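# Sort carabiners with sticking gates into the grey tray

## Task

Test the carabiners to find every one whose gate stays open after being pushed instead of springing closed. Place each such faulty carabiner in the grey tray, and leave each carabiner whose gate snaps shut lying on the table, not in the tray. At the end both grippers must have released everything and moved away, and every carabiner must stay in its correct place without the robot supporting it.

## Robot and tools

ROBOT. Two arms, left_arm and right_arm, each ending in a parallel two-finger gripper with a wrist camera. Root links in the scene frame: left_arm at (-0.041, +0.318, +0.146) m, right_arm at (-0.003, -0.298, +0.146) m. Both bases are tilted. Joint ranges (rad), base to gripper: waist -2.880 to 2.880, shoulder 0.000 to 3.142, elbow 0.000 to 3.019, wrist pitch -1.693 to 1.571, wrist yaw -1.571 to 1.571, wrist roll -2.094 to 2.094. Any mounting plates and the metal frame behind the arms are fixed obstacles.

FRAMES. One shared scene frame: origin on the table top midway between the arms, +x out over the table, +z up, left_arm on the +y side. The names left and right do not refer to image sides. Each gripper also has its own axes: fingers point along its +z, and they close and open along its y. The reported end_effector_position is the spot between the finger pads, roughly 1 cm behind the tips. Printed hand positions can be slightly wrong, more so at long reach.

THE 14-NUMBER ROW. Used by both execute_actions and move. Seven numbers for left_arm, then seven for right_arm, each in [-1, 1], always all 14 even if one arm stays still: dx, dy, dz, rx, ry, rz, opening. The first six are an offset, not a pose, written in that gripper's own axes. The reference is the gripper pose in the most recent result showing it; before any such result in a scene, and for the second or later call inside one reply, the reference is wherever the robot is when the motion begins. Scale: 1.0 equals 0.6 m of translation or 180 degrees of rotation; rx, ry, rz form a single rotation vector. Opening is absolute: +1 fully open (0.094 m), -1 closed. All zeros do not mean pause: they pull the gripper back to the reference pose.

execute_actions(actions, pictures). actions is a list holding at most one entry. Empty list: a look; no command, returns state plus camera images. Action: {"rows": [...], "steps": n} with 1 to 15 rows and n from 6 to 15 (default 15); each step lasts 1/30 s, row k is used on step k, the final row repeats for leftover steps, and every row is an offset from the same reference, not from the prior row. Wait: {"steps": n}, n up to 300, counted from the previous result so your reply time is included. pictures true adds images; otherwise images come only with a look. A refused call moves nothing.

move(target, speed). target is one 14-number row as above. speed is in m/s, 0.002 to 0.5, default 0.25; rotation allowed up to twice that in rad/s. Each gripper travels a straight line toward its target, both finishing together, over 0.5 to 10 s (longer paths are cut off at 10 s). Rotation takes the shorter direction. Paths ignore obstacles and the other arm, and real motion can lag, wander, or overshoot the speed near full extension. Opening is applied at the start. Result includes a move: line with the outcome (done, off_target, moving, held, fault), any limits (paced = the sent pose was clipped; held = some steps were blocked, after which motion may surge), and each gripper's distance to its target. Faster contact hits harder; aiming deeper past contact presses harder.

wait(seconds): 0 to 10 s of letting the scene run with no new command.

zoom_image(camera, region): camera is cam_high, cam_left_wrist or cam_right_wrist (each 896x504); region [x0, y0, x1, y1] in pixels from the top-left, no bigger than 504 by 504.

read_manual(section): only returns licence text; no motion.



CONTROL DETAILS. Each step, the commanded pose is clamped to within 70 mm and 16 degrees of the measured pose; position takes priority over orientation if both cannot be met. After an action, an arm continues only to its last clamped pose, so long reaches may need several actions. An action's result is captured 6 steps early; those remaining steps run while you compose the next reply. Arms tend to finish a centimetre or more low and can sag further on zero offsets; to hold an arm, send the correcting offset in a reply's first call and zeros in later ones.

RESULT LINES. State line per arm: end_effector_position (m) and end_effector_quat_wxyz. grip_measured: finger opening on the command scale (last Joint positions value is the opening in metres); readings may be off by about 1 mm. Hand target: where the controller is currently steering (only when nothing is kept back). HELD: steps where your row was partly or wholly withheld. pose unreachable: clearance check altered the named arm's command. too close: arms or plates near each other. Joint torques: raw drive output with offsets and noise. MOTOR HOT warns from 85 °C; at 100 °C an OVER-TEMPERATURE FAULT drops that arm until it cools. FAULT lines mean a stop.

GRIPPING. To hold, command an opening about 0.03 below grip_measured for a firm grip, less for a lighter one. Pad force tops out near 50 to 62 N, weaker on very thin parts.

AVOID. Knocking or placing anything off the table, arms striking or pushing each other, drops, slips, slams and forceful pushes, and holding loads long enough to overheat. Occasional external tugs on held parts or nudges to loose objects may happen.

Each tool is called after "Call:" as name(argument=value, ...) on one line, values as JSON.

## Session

Call:
execute_actions(actions=[])

Scene clock: 0.00 s of 6000.00 s.
left_arm: end_effector_position=(+0.5690, +0.8493, +0.3571) grip_measured=+1.000 end_effector_quat_wxyz=(+0.131, -0.162, +0.896, +0.392) | right_arm: end_effector_position=(+0.3820, +0.6228, +0.3035) grip_measured=+1.000 end_effector_quat_wxyz=(+0.111, -0.034, +0.654, +0.748)
Joint positions: left_arm=[ 0.775  1.25   1.817 -0.813 -0.569  0.442  0.094] | right_arm=[ 1.045  2.94   2.669  0.07  -0.277  0.735  0.094]
Joint velocities: left_arm=[ 0.005 -0.024  0.002 -0.002 -0.007  0.051  0.   ] | right_arm=[ 0.005  0.005  0.002 -0.007 -0.022 -0.022  0.   ]
Joint torques (N m, as the arm reports them, + toward a larger angle): no reading
Motor temperatures (°C, as the motors report them): left_arm=[24 22 25 23 24 24] | right_arm=[24 22 22 22 23 22]
Hand target (left_arm): +0.574, +0.853, +0.369; +0.142, -0.165, +0.892, +0.397
Hand target (right_arm): +0.392, +0.619, +0.336; +0.125, -0.031, +0.637, +0.760

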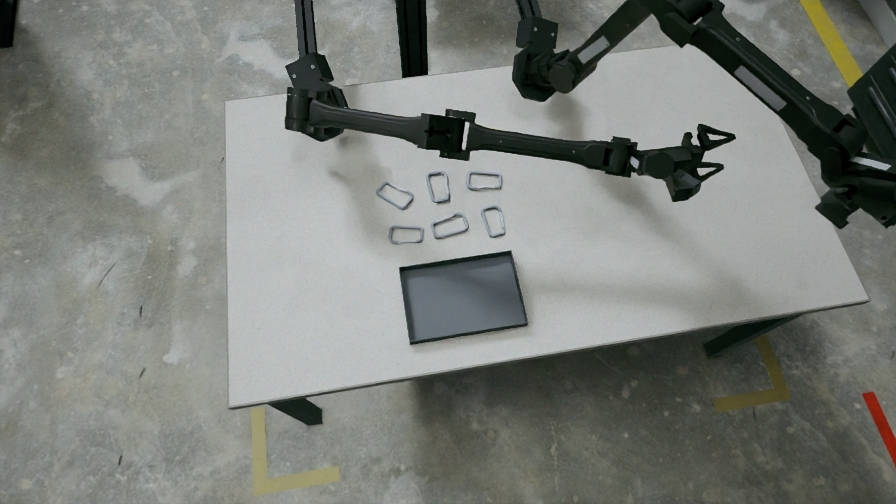

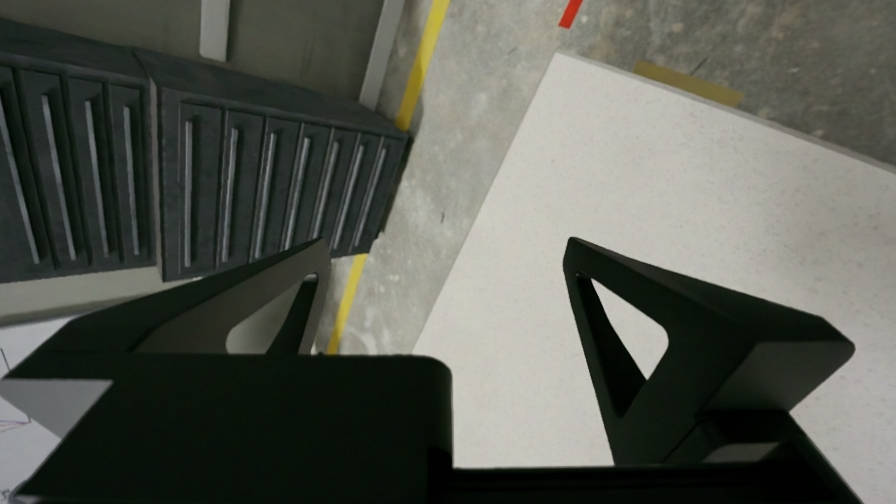

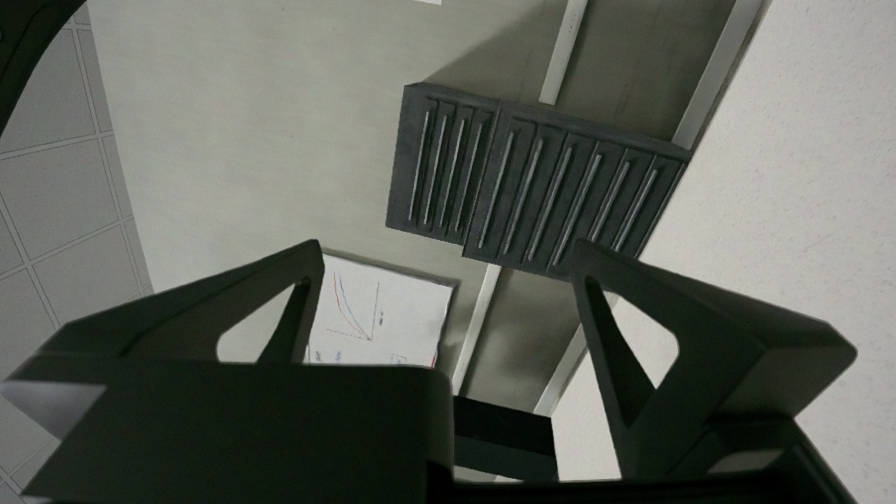

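Call:
zoom_image(camera="cam_high", region=[360, 160, 540, 260])

Region (360, 160, 540, 260) of cam_high's 896x504 image, scaled by 2.800, with more detail than that image has.

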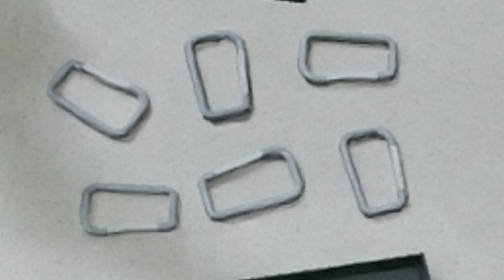

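Call:
move(target=[0,0,0,0,0,0,1, 0.286,-0.21,-0.912,0.355,0.463,-0.332,0.75], speed=0.35)

Scene clock: 5.20 s of 6000.00 s.
left_arm: end_effector_position=(+0.5690, +0.8493, +0.3571) grip_measured=+1.000 end_effector_quat_wxyz=(+0.131, -0.162, +0.896, +0.392) | right_arm: end_effector_position=(+0.1903, +0.1152, +0.0585) grip_measured=+0.752 end_effector_quat_wxyz=(-0.011, -0.689, +0.725, +0.005)
Joint positions: left_arm=[ 0.775  1.25   1.817 -0.813 -0.569  0.442  0.094] | right_arm=[ 1.07   2.131  1.114 -0.761  0.625 -0.245  0.082]
Joint velocities: left_arm=[ 0.015 -0.015  0.007  0.007 -0.022  0.022  0.   ] | right_arm=[-0.005  0.005 -0.007 -0.007  0.022  0.007 -0.   ]
Joint torques (N m, as the arm reports them, + toward a larger angle): left_arm=[  0.46 -20.72  11.94   1.56  -0.44  -0.05] | right_arm=[ 11.39 -13.65   4.74  -0.15  -0.11  -0.1 ]
Motor temperatures (°C, as the motors report them): left_arm=[24 23 26 24 24 24] | right_arm=[25 23 23 22 23 22]
Hand target (left_arm): +0.569, +0.849, +0.357; +0.131, -0.162, +0.896, +0.392
Hand target (right_arm): +0.188, +0.117, +0.070; +0.003, +0.701, -0.713, -0.005
Off the commanded pose (left_arm): 0.000 m, 0 deg.
Off the commanded pose (right_arm): 0.012 m, 2 deg.
Kept back: nothing.
move: off_target (right_arm)

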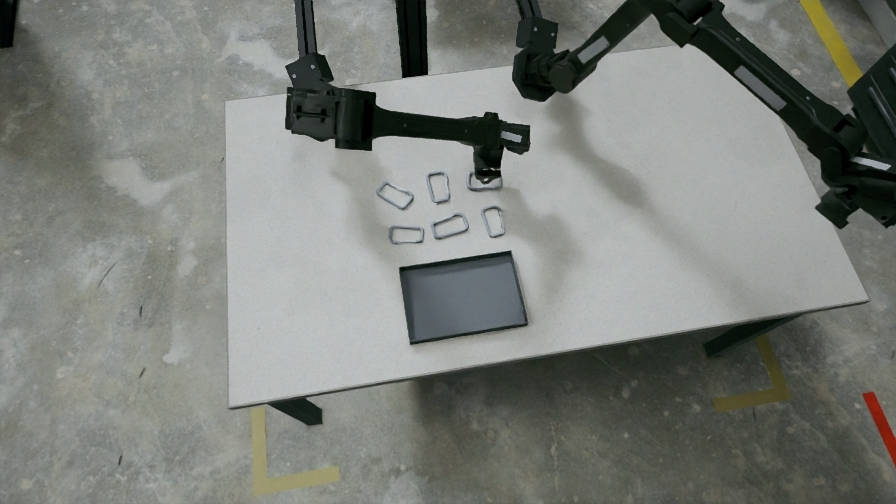

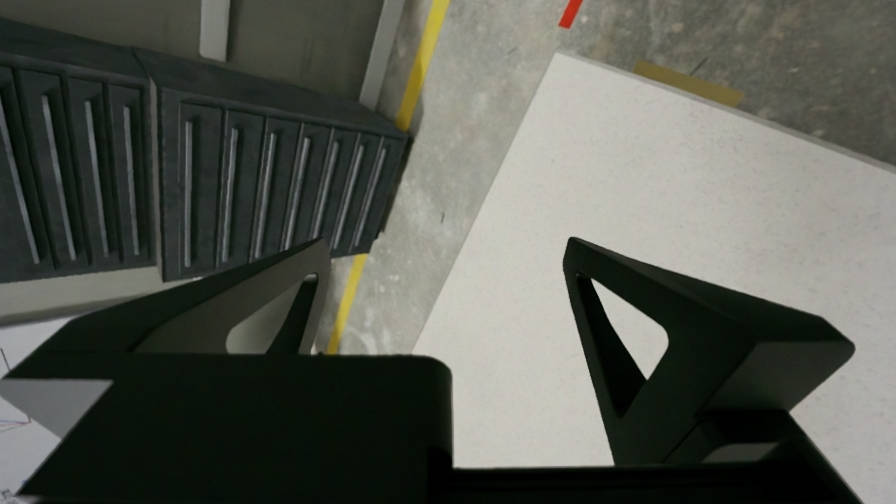

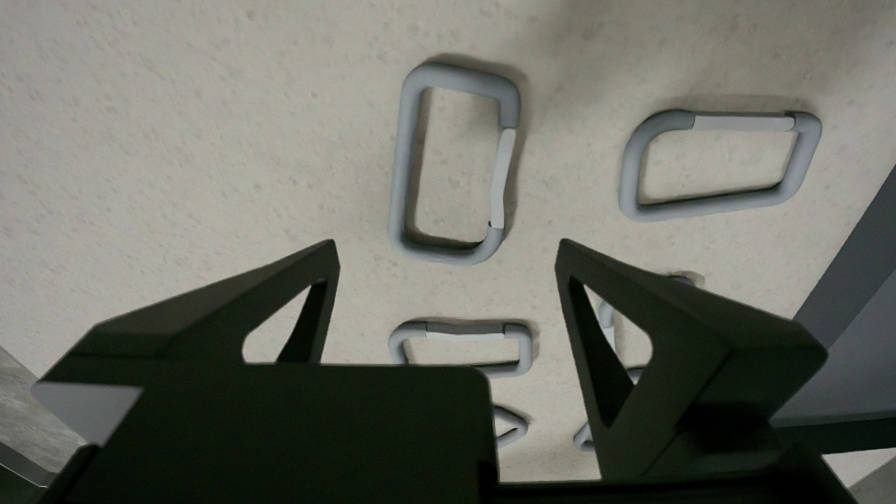

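Call:
move(target=[0.55,-0.32,-0.37,0,0,0,1, -0.037,-0.018,0.091,0,0,0.033,0.75], speed=0.35)

Scene clock: 7.53 s of 6000.00 s.
left_arm: end_effector_position=(+0.3142, +0.5022, +0.2497) grip_measured=+1.000 end_effector_quat_wxyz=(+0.147, -0.098, +0.902, +0.393) | right_arm: end_effector_position=(+0.1880, +0.1188, +0.0056) grip_measured=+0.752 end_effector_quat_wxyz=(-0.026, -0.668, +0.743, -0.000)
Joint positions: left_arm=[-0.152  0.566  0.624 -0.956 -1.367 -0.218  0.094] | right_arm=[ 1.005  2.235  1.134 -0.668  0.633 -0.245  0.082]
Joint velocities: left_arm=[-0.015  0.015 -0.012 -0.017 -0.037 -0.007  0.   ] | right_arm=[ 0.005 -0.005 -0.007  0.007 -0.007 -0.037 -0.   ]
Joint torques (N m, as the arm reports them, + toward a larger angle): left_arm=[ 0.04 -4.41  9.23  1.31 -0.7   0.01] | right_arm=[  9.16 -12.45   6.6    1.23  -0.13   0.12]
Motor temperatures (°C, as the motors report them): left_arm=[24 23 27 24 24 24] | right_arm=[25 23 23 22 23 22]
Hand target (left_arm): +0.316, +0.503, +0.251; +0.149, -0.100, +0.902, +0.393
Hand target (right_arm): +0.201, +0.136, +0.005; -0.011, -0.650, +0.759, +0.005
Off the commanded pose (left_arm): 0.009 m, 8 deg.
Off the commanded pose (right_arm): 0.022 m, 3 deg.
Kept back: nothing.
move: held (left_arm), off_target (right_arm); limits=held; held on 7 of 54 steps (left_arm), including the last (left_arm)
pose unreachable (left arm): on one or more control steps of this call this arm could not follow its commanded pose, so it was not sent that pose on those steps. On the call's last step it was still not sent that pose. It may still have moved: this result reports where it is.
cause: the commanded pose would bring two parts of the arm too close to each other (its wrist (the part past joint 4) and its wrist camera, with joints 5 (wrist yaw) and 6 (wrist roll) between them).

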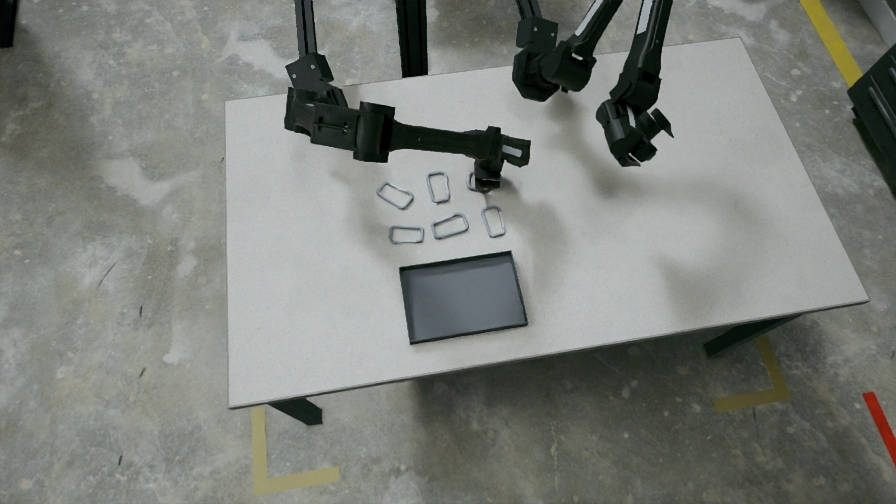

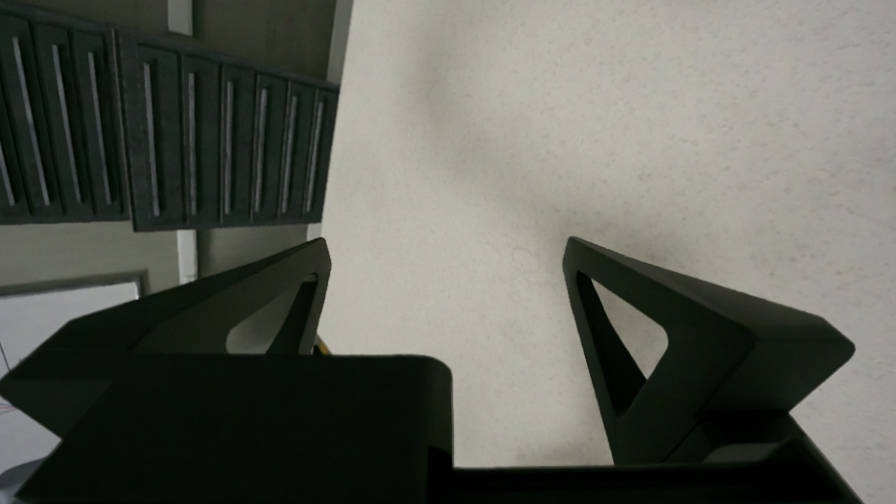

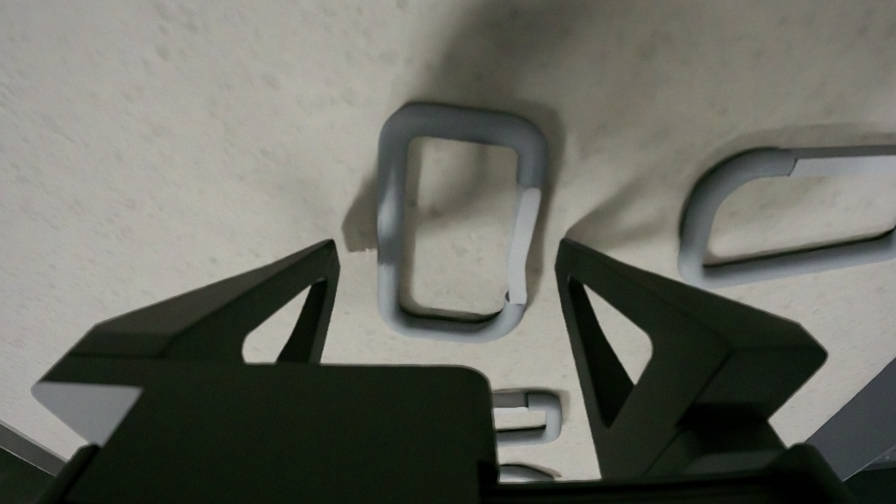

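Call:
move(target=[0,0,0,0,0,0,1, -0.035,0,-0.003,0,0,0,0.75], speed=0.06)

Scene clock: 8.57 s of 6000.00 s.
left_arm: end_effector_position=(+0.3142, +0.5022, +0.2497) grip_measured=+1.000 end_effector_quat_wxyz=(+0.147, -0.098, +0.902, +0.393) | right_arm: end_effector_position=(+0.1895, +0.1271, +0.0033) grip_measured=+0.752 end_effector_quat_wxyz=(-0.028, -0.670, +0.742, -0.002)
Joint positions: left_arm=[-0.152  0.566  0.624 -0.956 -1.367 -0.218  0.094] | right_arm=[ 1.005  2.257  1.166 -0.687  0.633 -0.244  0.082]
Joint velocities: left_arm=[ 0.005  0.005  0.002 -0.017 -0.022 -0.007  0.   ] | right_arm=[-0.005 -0.015 -0.017 -0.002  0.022  0.051  0.001]
Joint torques (N m, as the arm reports them, + toward a larger angle): left_arm=[-0.01 -4.74  9.1   0.76 -0.7  -0.06] | right_arm=[ 10.59 -12.27   6.5   -0.4   -0.37   0.12]
Motor temperatures (°C, as the motors report them): left_arm=[24 23 27 24 24 24] | right_arm=[25 23 23 22 23 22]
Hand target (left_arm): +0.314, +0.502, +0.250; +0.147, -0.098, +0.902, +0.393
Hand target (right_arm): +0.191, +0.139, +0.007; -0.025, -0.668, +0.743, -0.000
Off the commanded pose (left_arm): 0.000 m, 0 deg.
Off the commanded pose (right_arm): 0.013 m, 0 deg.
Kept back: nothing.
move: off_target (right_arm)

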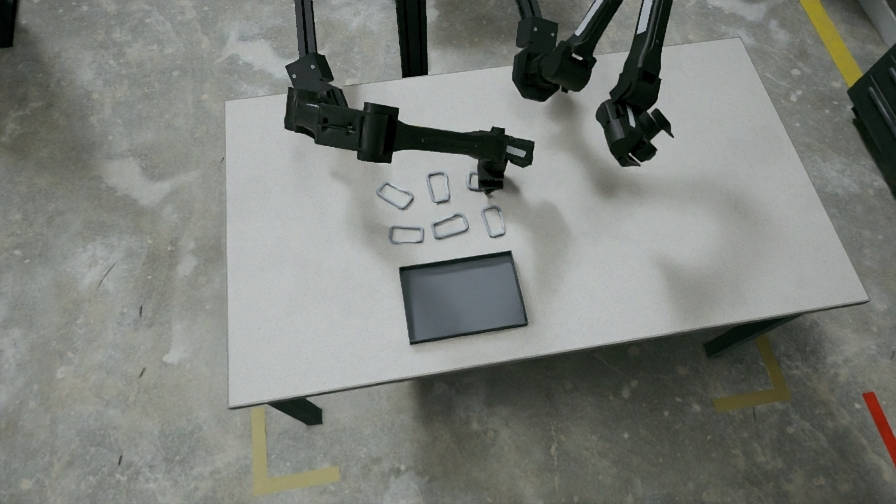

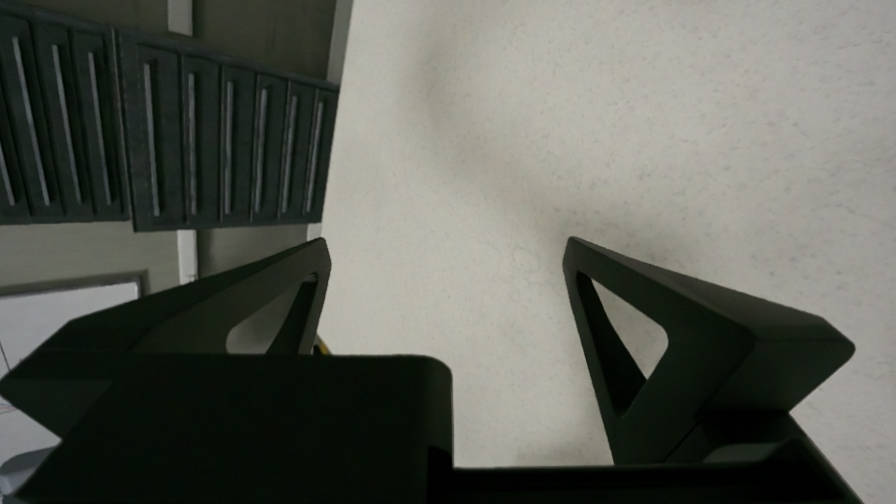

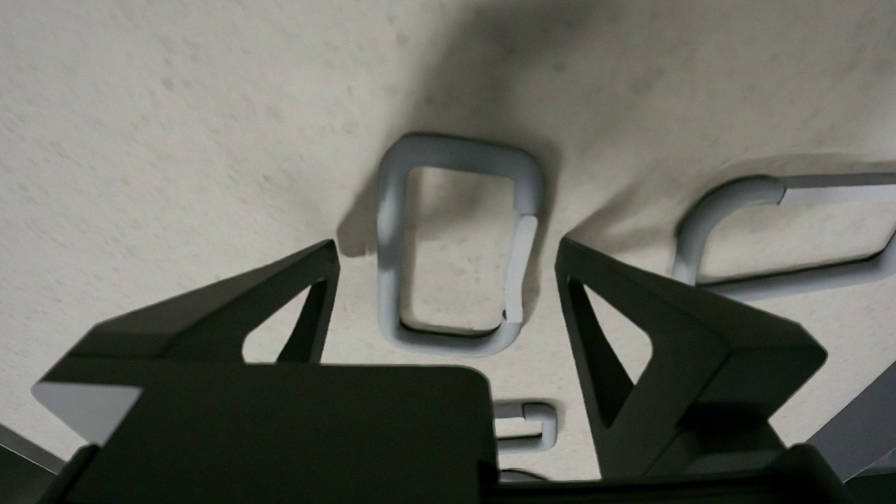

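Call:
move(target=[0,0,0,0,0,0,1, 0,0,0,0,0,0,-0.2])

Call:
move(target=[0,0,0,0,0,0,1, 0,0,0,0,0,0,0.75])

Scene clock: 9.50 s of 6000.00 s.
left_arm: end_effector_position=(+0.3142, +0.5022, +0.2497) grip_measured=+1.000 end_effector_quat_wxyz=(+0.147, -0.098, +0.902, +0.393) | right_arm: end_effector_position=(+0.1894, +0.1271, +0.0033) grip_measured=-0.189 end_effector_quat_wxyz=(-0.028, -0.670, +0.742, -0.002)
Joint positions: left_arm=[-0.152  0.566  0.624 -0.956 -1.367 -0.218  0.094] | right_arm=[ 1.005  2.257  1.166 -0.687  0.633 -0.244  0.038]
Joint velocities: left_arm=[-0.005 -0.005  0.002 -0.002 -0.051  0.037  0.   ] | right_arm=[-0.005 -0.005  0.002 -0.002  0.007  0.007  0.   ]
Joint torques (N m, as the arm reports them, + toward a larger angle): left_arm=[-0.02 -4.75  9.09  0.77 -0.7  -0.06] | right_arm=[ 10.14 -13.75   4.18   0.41  -0.26   0.01]
Motor temperatures (°C, as the motors report them): left_arm=[24 23 27 24 24 24] | right_arm=[25 23 23 22 23 22]
Hand target (left_arm): +0.314, +0.502, +0.250; +0.147, -0.098, +0.902, +0.393
Hand target (right_arm): +0.190, +0.127, +0.003; -0.028, -0.670, +0.742, -0.002
Off the commanded pose (left_arm): 0.000 m, 0 deg.
Off the commanded pose (right_arm): 0.000 m, 0 deg.
Kept back: nothing.
move: done

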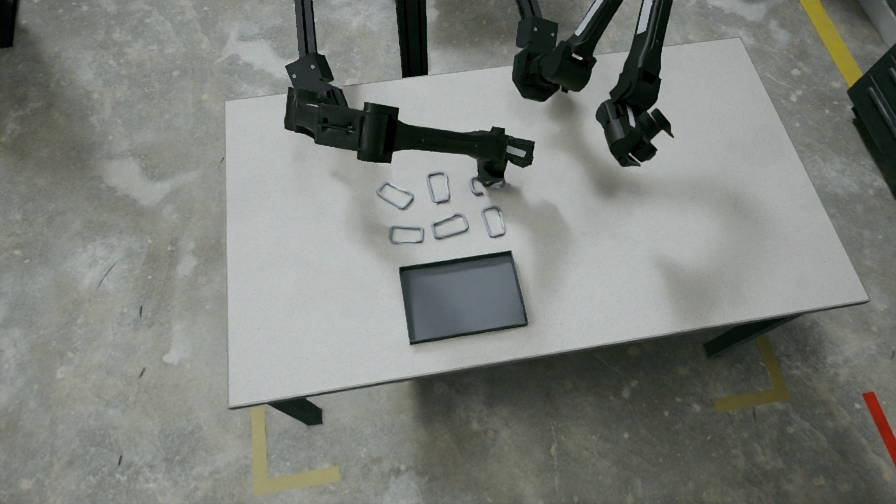

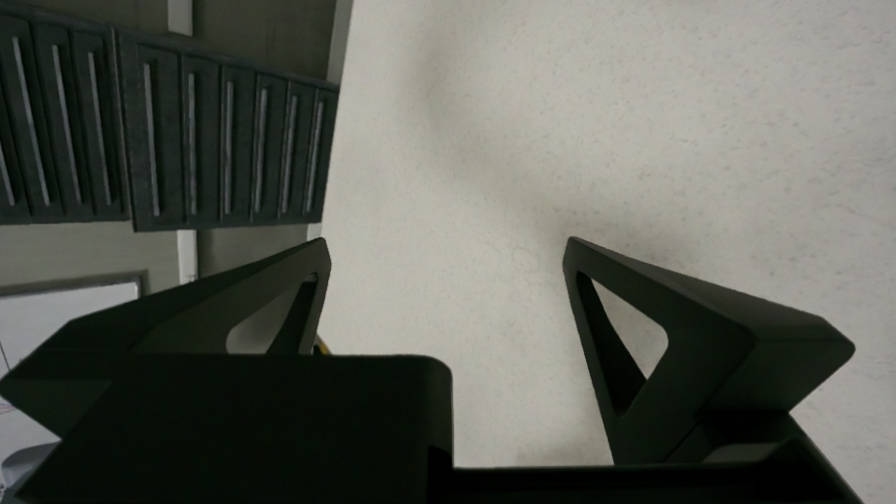

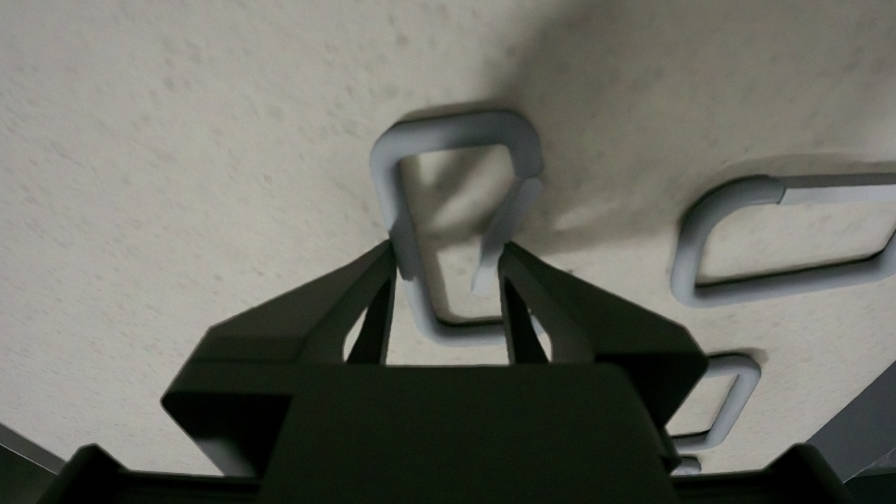

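Scene clock: 10.00 s of 6000.00 s.
left_arm: end_effector_position=(+0.3142, +0.5022, +0.2497) grip_measured=+1.000 end_effector_quat_wxyz=(+0.147, -0.098, +0.902, +0.393) | right_arm: end_effector_position=(+0.1894, +0.1271, +0.0033) grip_measured=+0.748 end_effector_quat_wxyz=(-0.028, -0.670, +0.742, -0.002)
Joint positions: left_arm=[-0.152  0.566  0.624 -0.956 -1.367 -0.218  0.094] | right_arm=[ 1.005  2.257  1.166 -0.687  0.633 -0.244  0.082]
Joint velocities: left_arm=[-0.015 -0.005 -0.002 -0.002  0.022 -0.022  0.   ] | right_arm=[ 0.005 -0.015 -0.007 -0.012 -0.007 -0.022  0.   ]
Joint torques (N m, as the arm reports them, + toward a larger angle): left_arm=[-0.03 -4.78  9.1   0.76 -0.71 -0.06] | right_arm=[  9.99 -13.6    4.16   0.37  -0.29   0.04]
Motor temperatures (°C, as the motors report them): left_arm=[24 23 27 24 24 24] | right_arm=[25 23 23 22 23 22]
Hand target (left_arm): +0.314, +0.502, +0.250; +0.147, -0.098, +0.902, +0.393
Hand target (right_arm): +0.189, +0.127, +0.003; -0.028, -0.670, +0.742, -0.002
Off the commanded pose (left_arm): 0.000 m, 0 deg.
Off the commanded pose (right_arm): 0.000 m, 0 deg.
Kept back: nothing.
move: done

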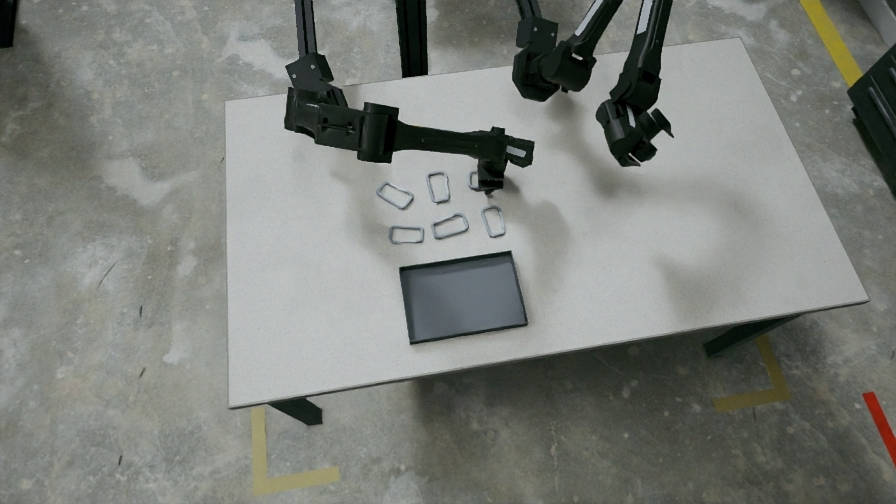

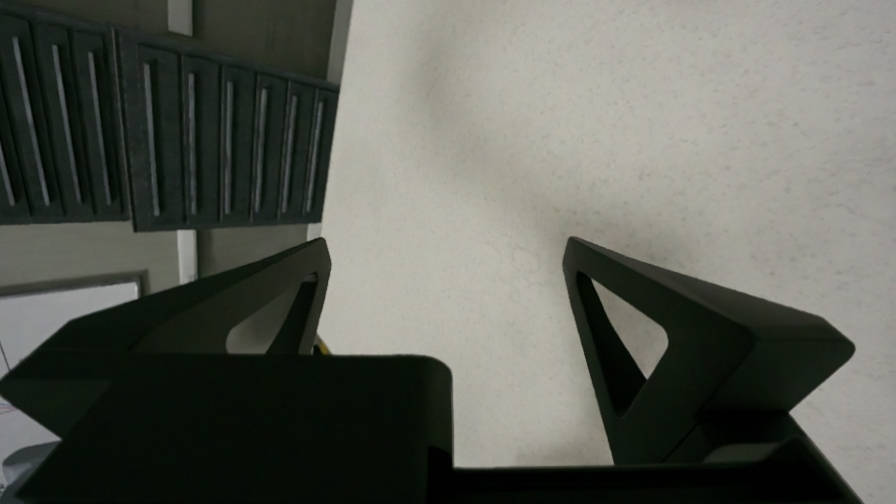

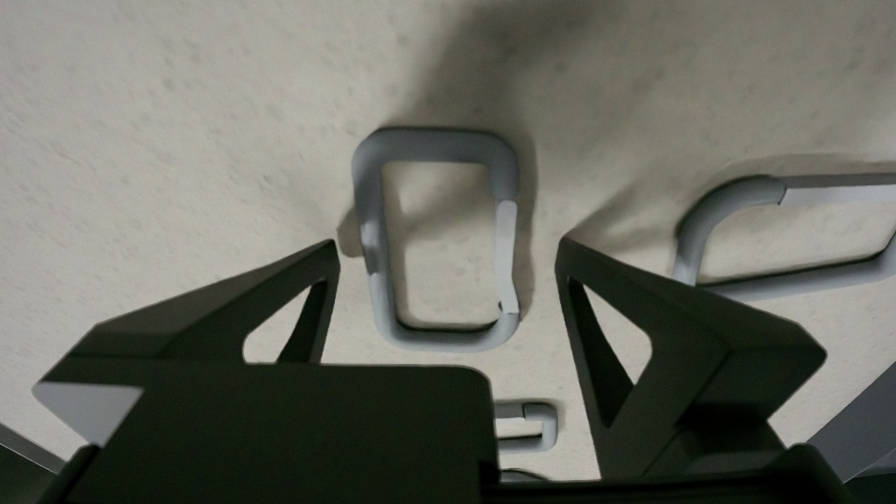

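Call:
move(target=[0,0,0,0,0,0,1, 0,0,-0.08,0,0,0,0.75], speed=0.2)

Call:
move(target=[0,0,0,0,0,0,1, -0.045,-0.258,-0.03,-0.01,-0.02,0.456,0.75], speed=0.4)

Scene clock: 11.17 s of 6000.00 s.
left_arm: end_effector_position=(+0.3142, +0.5022, +0.2497) grip_measured=+1.000 end_effector_quat_wxyz=(+0.147, -0.098, +0.902, +0.393) | right_arm: end_effector_position=(+0.1864, +0.1193, +0.0355) grip_measured=+0.748 end_effector_quat_wxyz=(-0.039, -0.675, +0.737, -0.008)
Joint positions: left_arm=[-0.152  0.566  0.624 -0.956 -1.367 -0.218  0.094] | right_arm=[ 1.047  2.205  1.166 -0.798  0.624 -0.19   0.082]
Joint velocities: left_arm=[-0.005  0.015 -0.002 -0.002 -0.066  0.022  0.   ] | right_arm=[ 0.005 -0.005  0.007  0.002  0.022 -0.037 -0.   ]
Joint torques (N m, as the arm reports them, + toward a larger angle): left_arm=[-0.02 -4.73  9.09  0.76 -0.7  -0.06] | right_arm=[ 10.84 -14.81   5.72  -0.41  -0.41   0.15]
Motor temperatures (°C, as the motors report them): left_arm=[24 23 27 24 24 24] | right_arm=[25 23 23 22 23 22]
Hand target (left_arm): +0.314, +0.502, +0.250; +0.147, -0.098, +0.902, +0.393
Hand target (right_arm): +0.191, +0.129, +0.051; -0.028, -0.670, +0.742, -0.002
Off the commanded pose (left_arm): 0.000 m, 0 deg.
Off the commanded pose (right_arm): 0.019 m, 2 deg.
Kept back: nothing.
move: off_target (right_arm)

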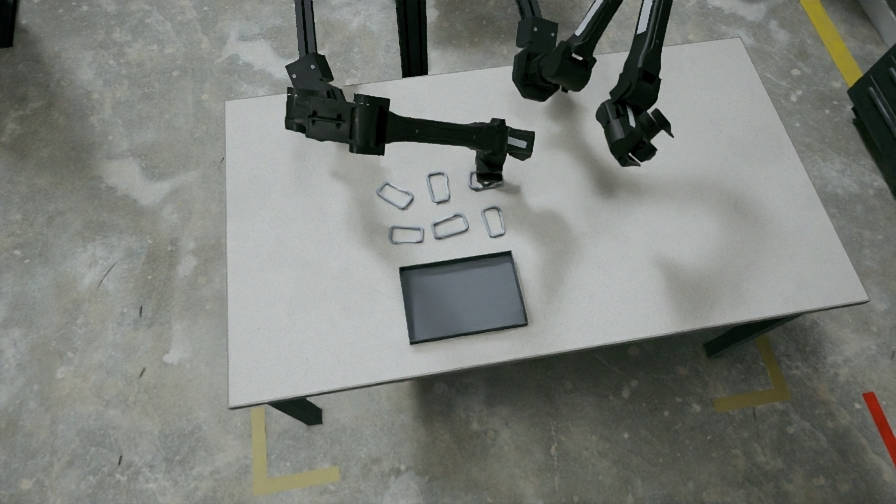

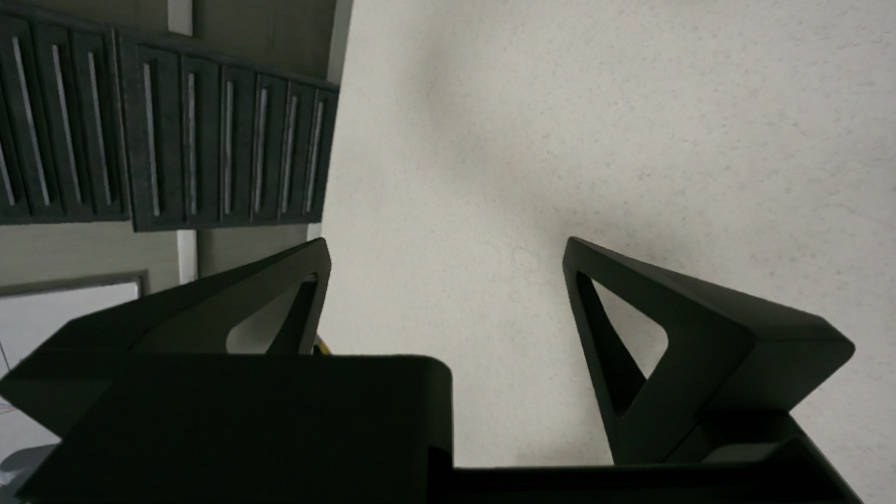

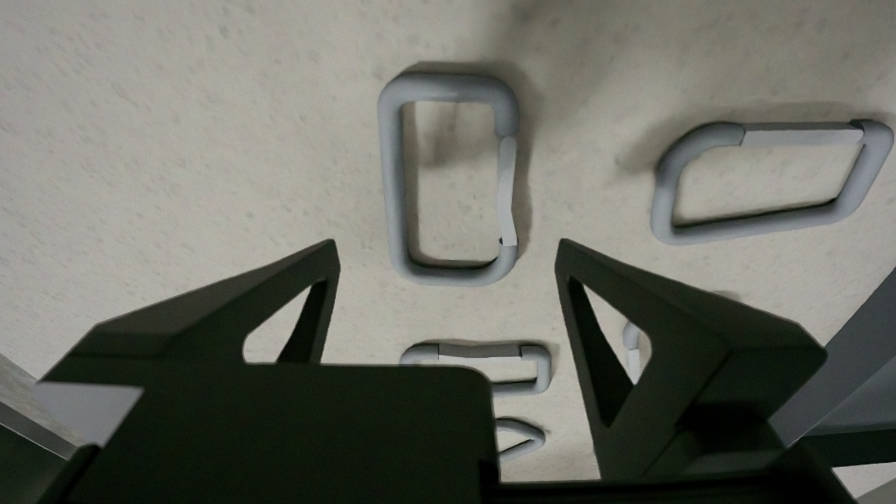

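Scene clock: 13.60 s of 6000.00 s.
left_arm: end_effector_position=(+0.3142, +0.5022, +0.2497) grip_measured=+1.000 end_effector_quat_wxyz=(+0.147, -0.098, +0.902, +0.393) | right_arm: end_effector_position=(+0.3155, +0.1249, +0.0294) grip_measured=+0.748 end_effector_quat_wxyz=(-0.025, -0.050, +0.998, -0.013)
Joint positions: left_arm=[-0.152  0.566  0.624 -0.956 -1.367 -0.218  0.094] | right_arm=[ 0.857  2.149  1.324 -0.833  0.641  0.937  0.082]
Joint velocities: left_arm=[ 0.005  0.005  0.002 -0.002 -0.051  0.007  0.   ] | right_arm=[ 0.024  0.005  0.002  0.007  0.066 -0.022 -0.   ]
Joint torques (N m, as the arm reports them, + toward a larger angle): left_arm=[ 0.05 -4.72  9.1   0.76 -0.71 -0.05] | right_arm=[ 10.36 -16.68   7.46  -0.3   -0.08   0.12]
Motor temperatures (°C, as the motors report them): left_arm=[24 23 27 24 24 24] | right_arm=[25 23 23 22 23 22]
Hand target (left_arm): +0.314, +0.502, +0.250; +0.147, -0.098, +0.902, +0.393
Hand target (right_arm): +0.342, +0.132, +0.046; -0.014, -0.024, +1.000, -0.000
Off the commanded pose (left_arm): 0.000 m, 0 deg.
Off the commanded pose (right_arm): 0.033 m, 4 deg.
Kept back: nothing.
move: off_target (right_arm)

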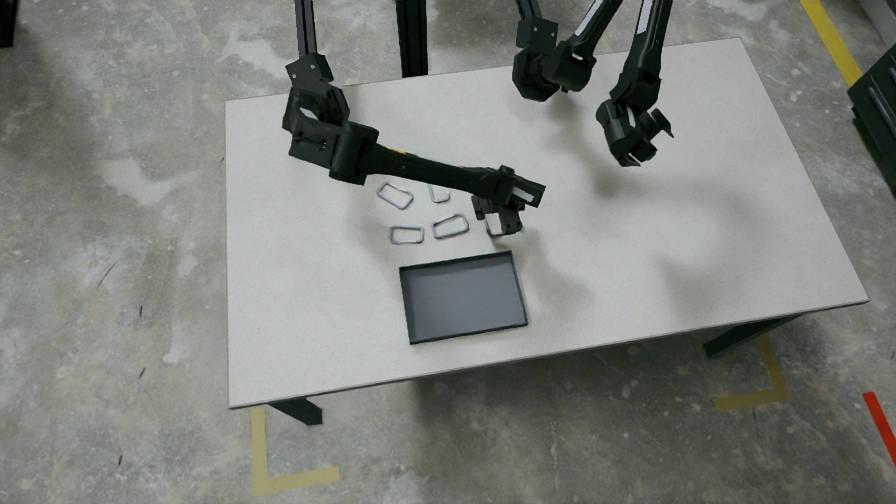

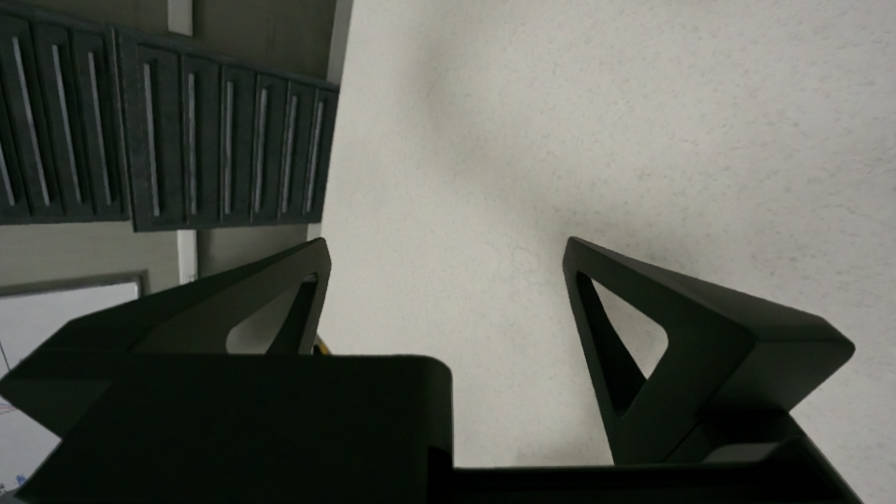

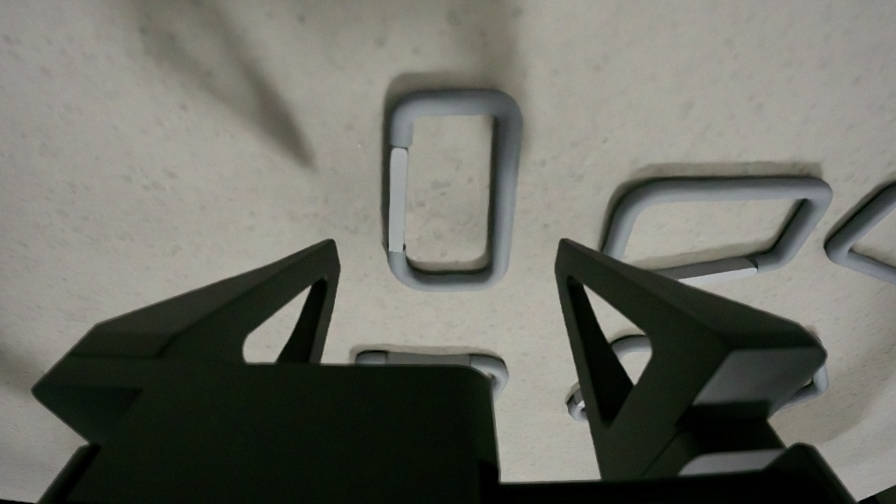

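Call:
move(target=[0,0,0,0,0,0,1, -0.05,0.005,0.037,0,0,0,0.75], speed=0.08)

Scene clock: 14.70 s of 6000.00 s.
left_arm: end_effector_position=(+0.3142, +0.5022, +0.2497) grip_measured=+1.000 end_effector_quat_wxyz=(+0.147, -0.098, +0.902, +0.393) | right_arm: end_effector_position=(+0.3272, +0.1143, +0.0043) grip_measured=+0.748 end_effector_quat_wxyz=(-0.038, -0.059, +0.997, -0.027)
Joint positions: left_arm=[-0.152  0.566  0.624 -0.956 -1.367 -0.218  0.094] | right_arm=[ 0.805  2.178  1.343 -0.833  0.642  0.883  0.082]
Joint velocities: left_arm=[ 0.005 -0.015 -0.002  0.002 -0.051  0.007  0.   ] | right_arm=[-0.015 -0.005 -0.002  0.012  0.022 -0.066  0.001]
Joint torques (N m, as the arm reports them, + toward a larger angle): left_arm=[-0.06 -4.74  9.09  0.77 -0.7  -0.06] | right_arm=[ 11.11 -14.22   7.04   1.14  -0.09  -0.08]
Motor temperatures (°C, as the motors report them): left_arm=[24 23 27 24 24 24] | right_arm=[25 23 23 22 23 22]
Hand target (left_arm): +0.314, +0.502, +0.250; +0.147, -0.098, +0.902, +0.393
Hand target (right_arm): +0.344, +0.129, +0.006; -0.025, -0.050, +0.998, -0.013
Off the commanded pose (left_arm): 0.000 m, 0 deg.
Off the commanded pose (right_arm): 0.023 m, 2 deg.
Kept back: nothing.
move: off_target (right_arm)

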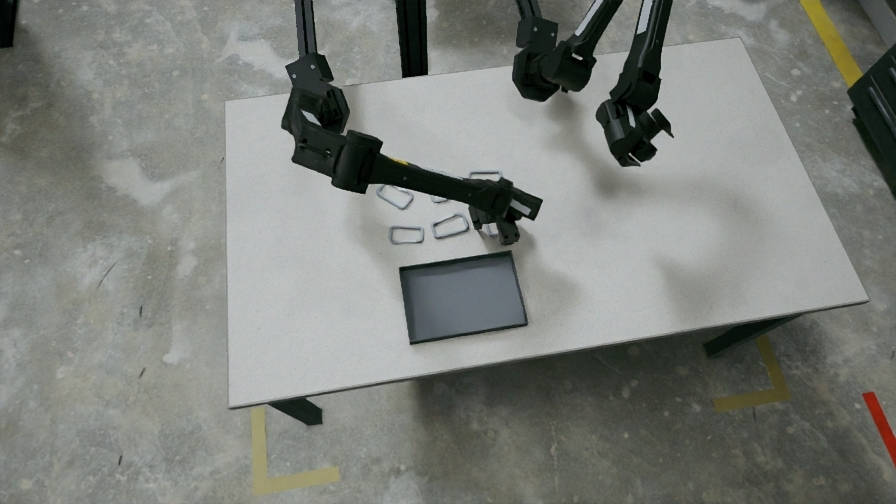

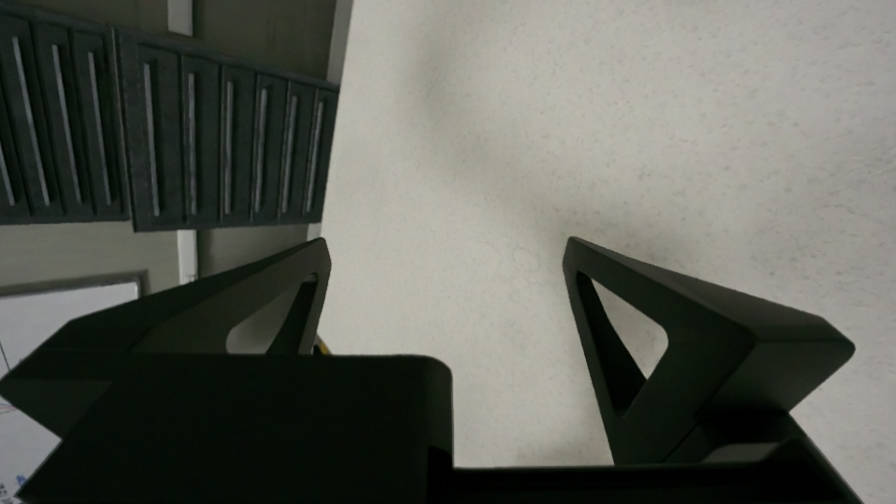

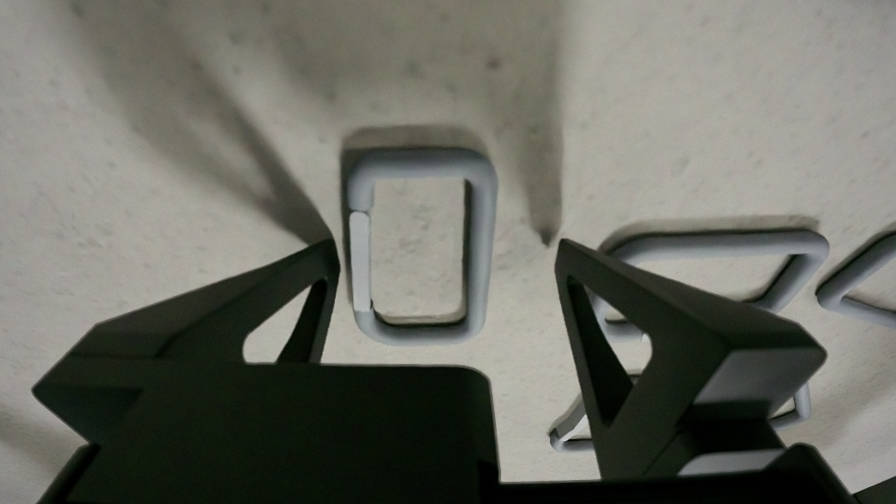

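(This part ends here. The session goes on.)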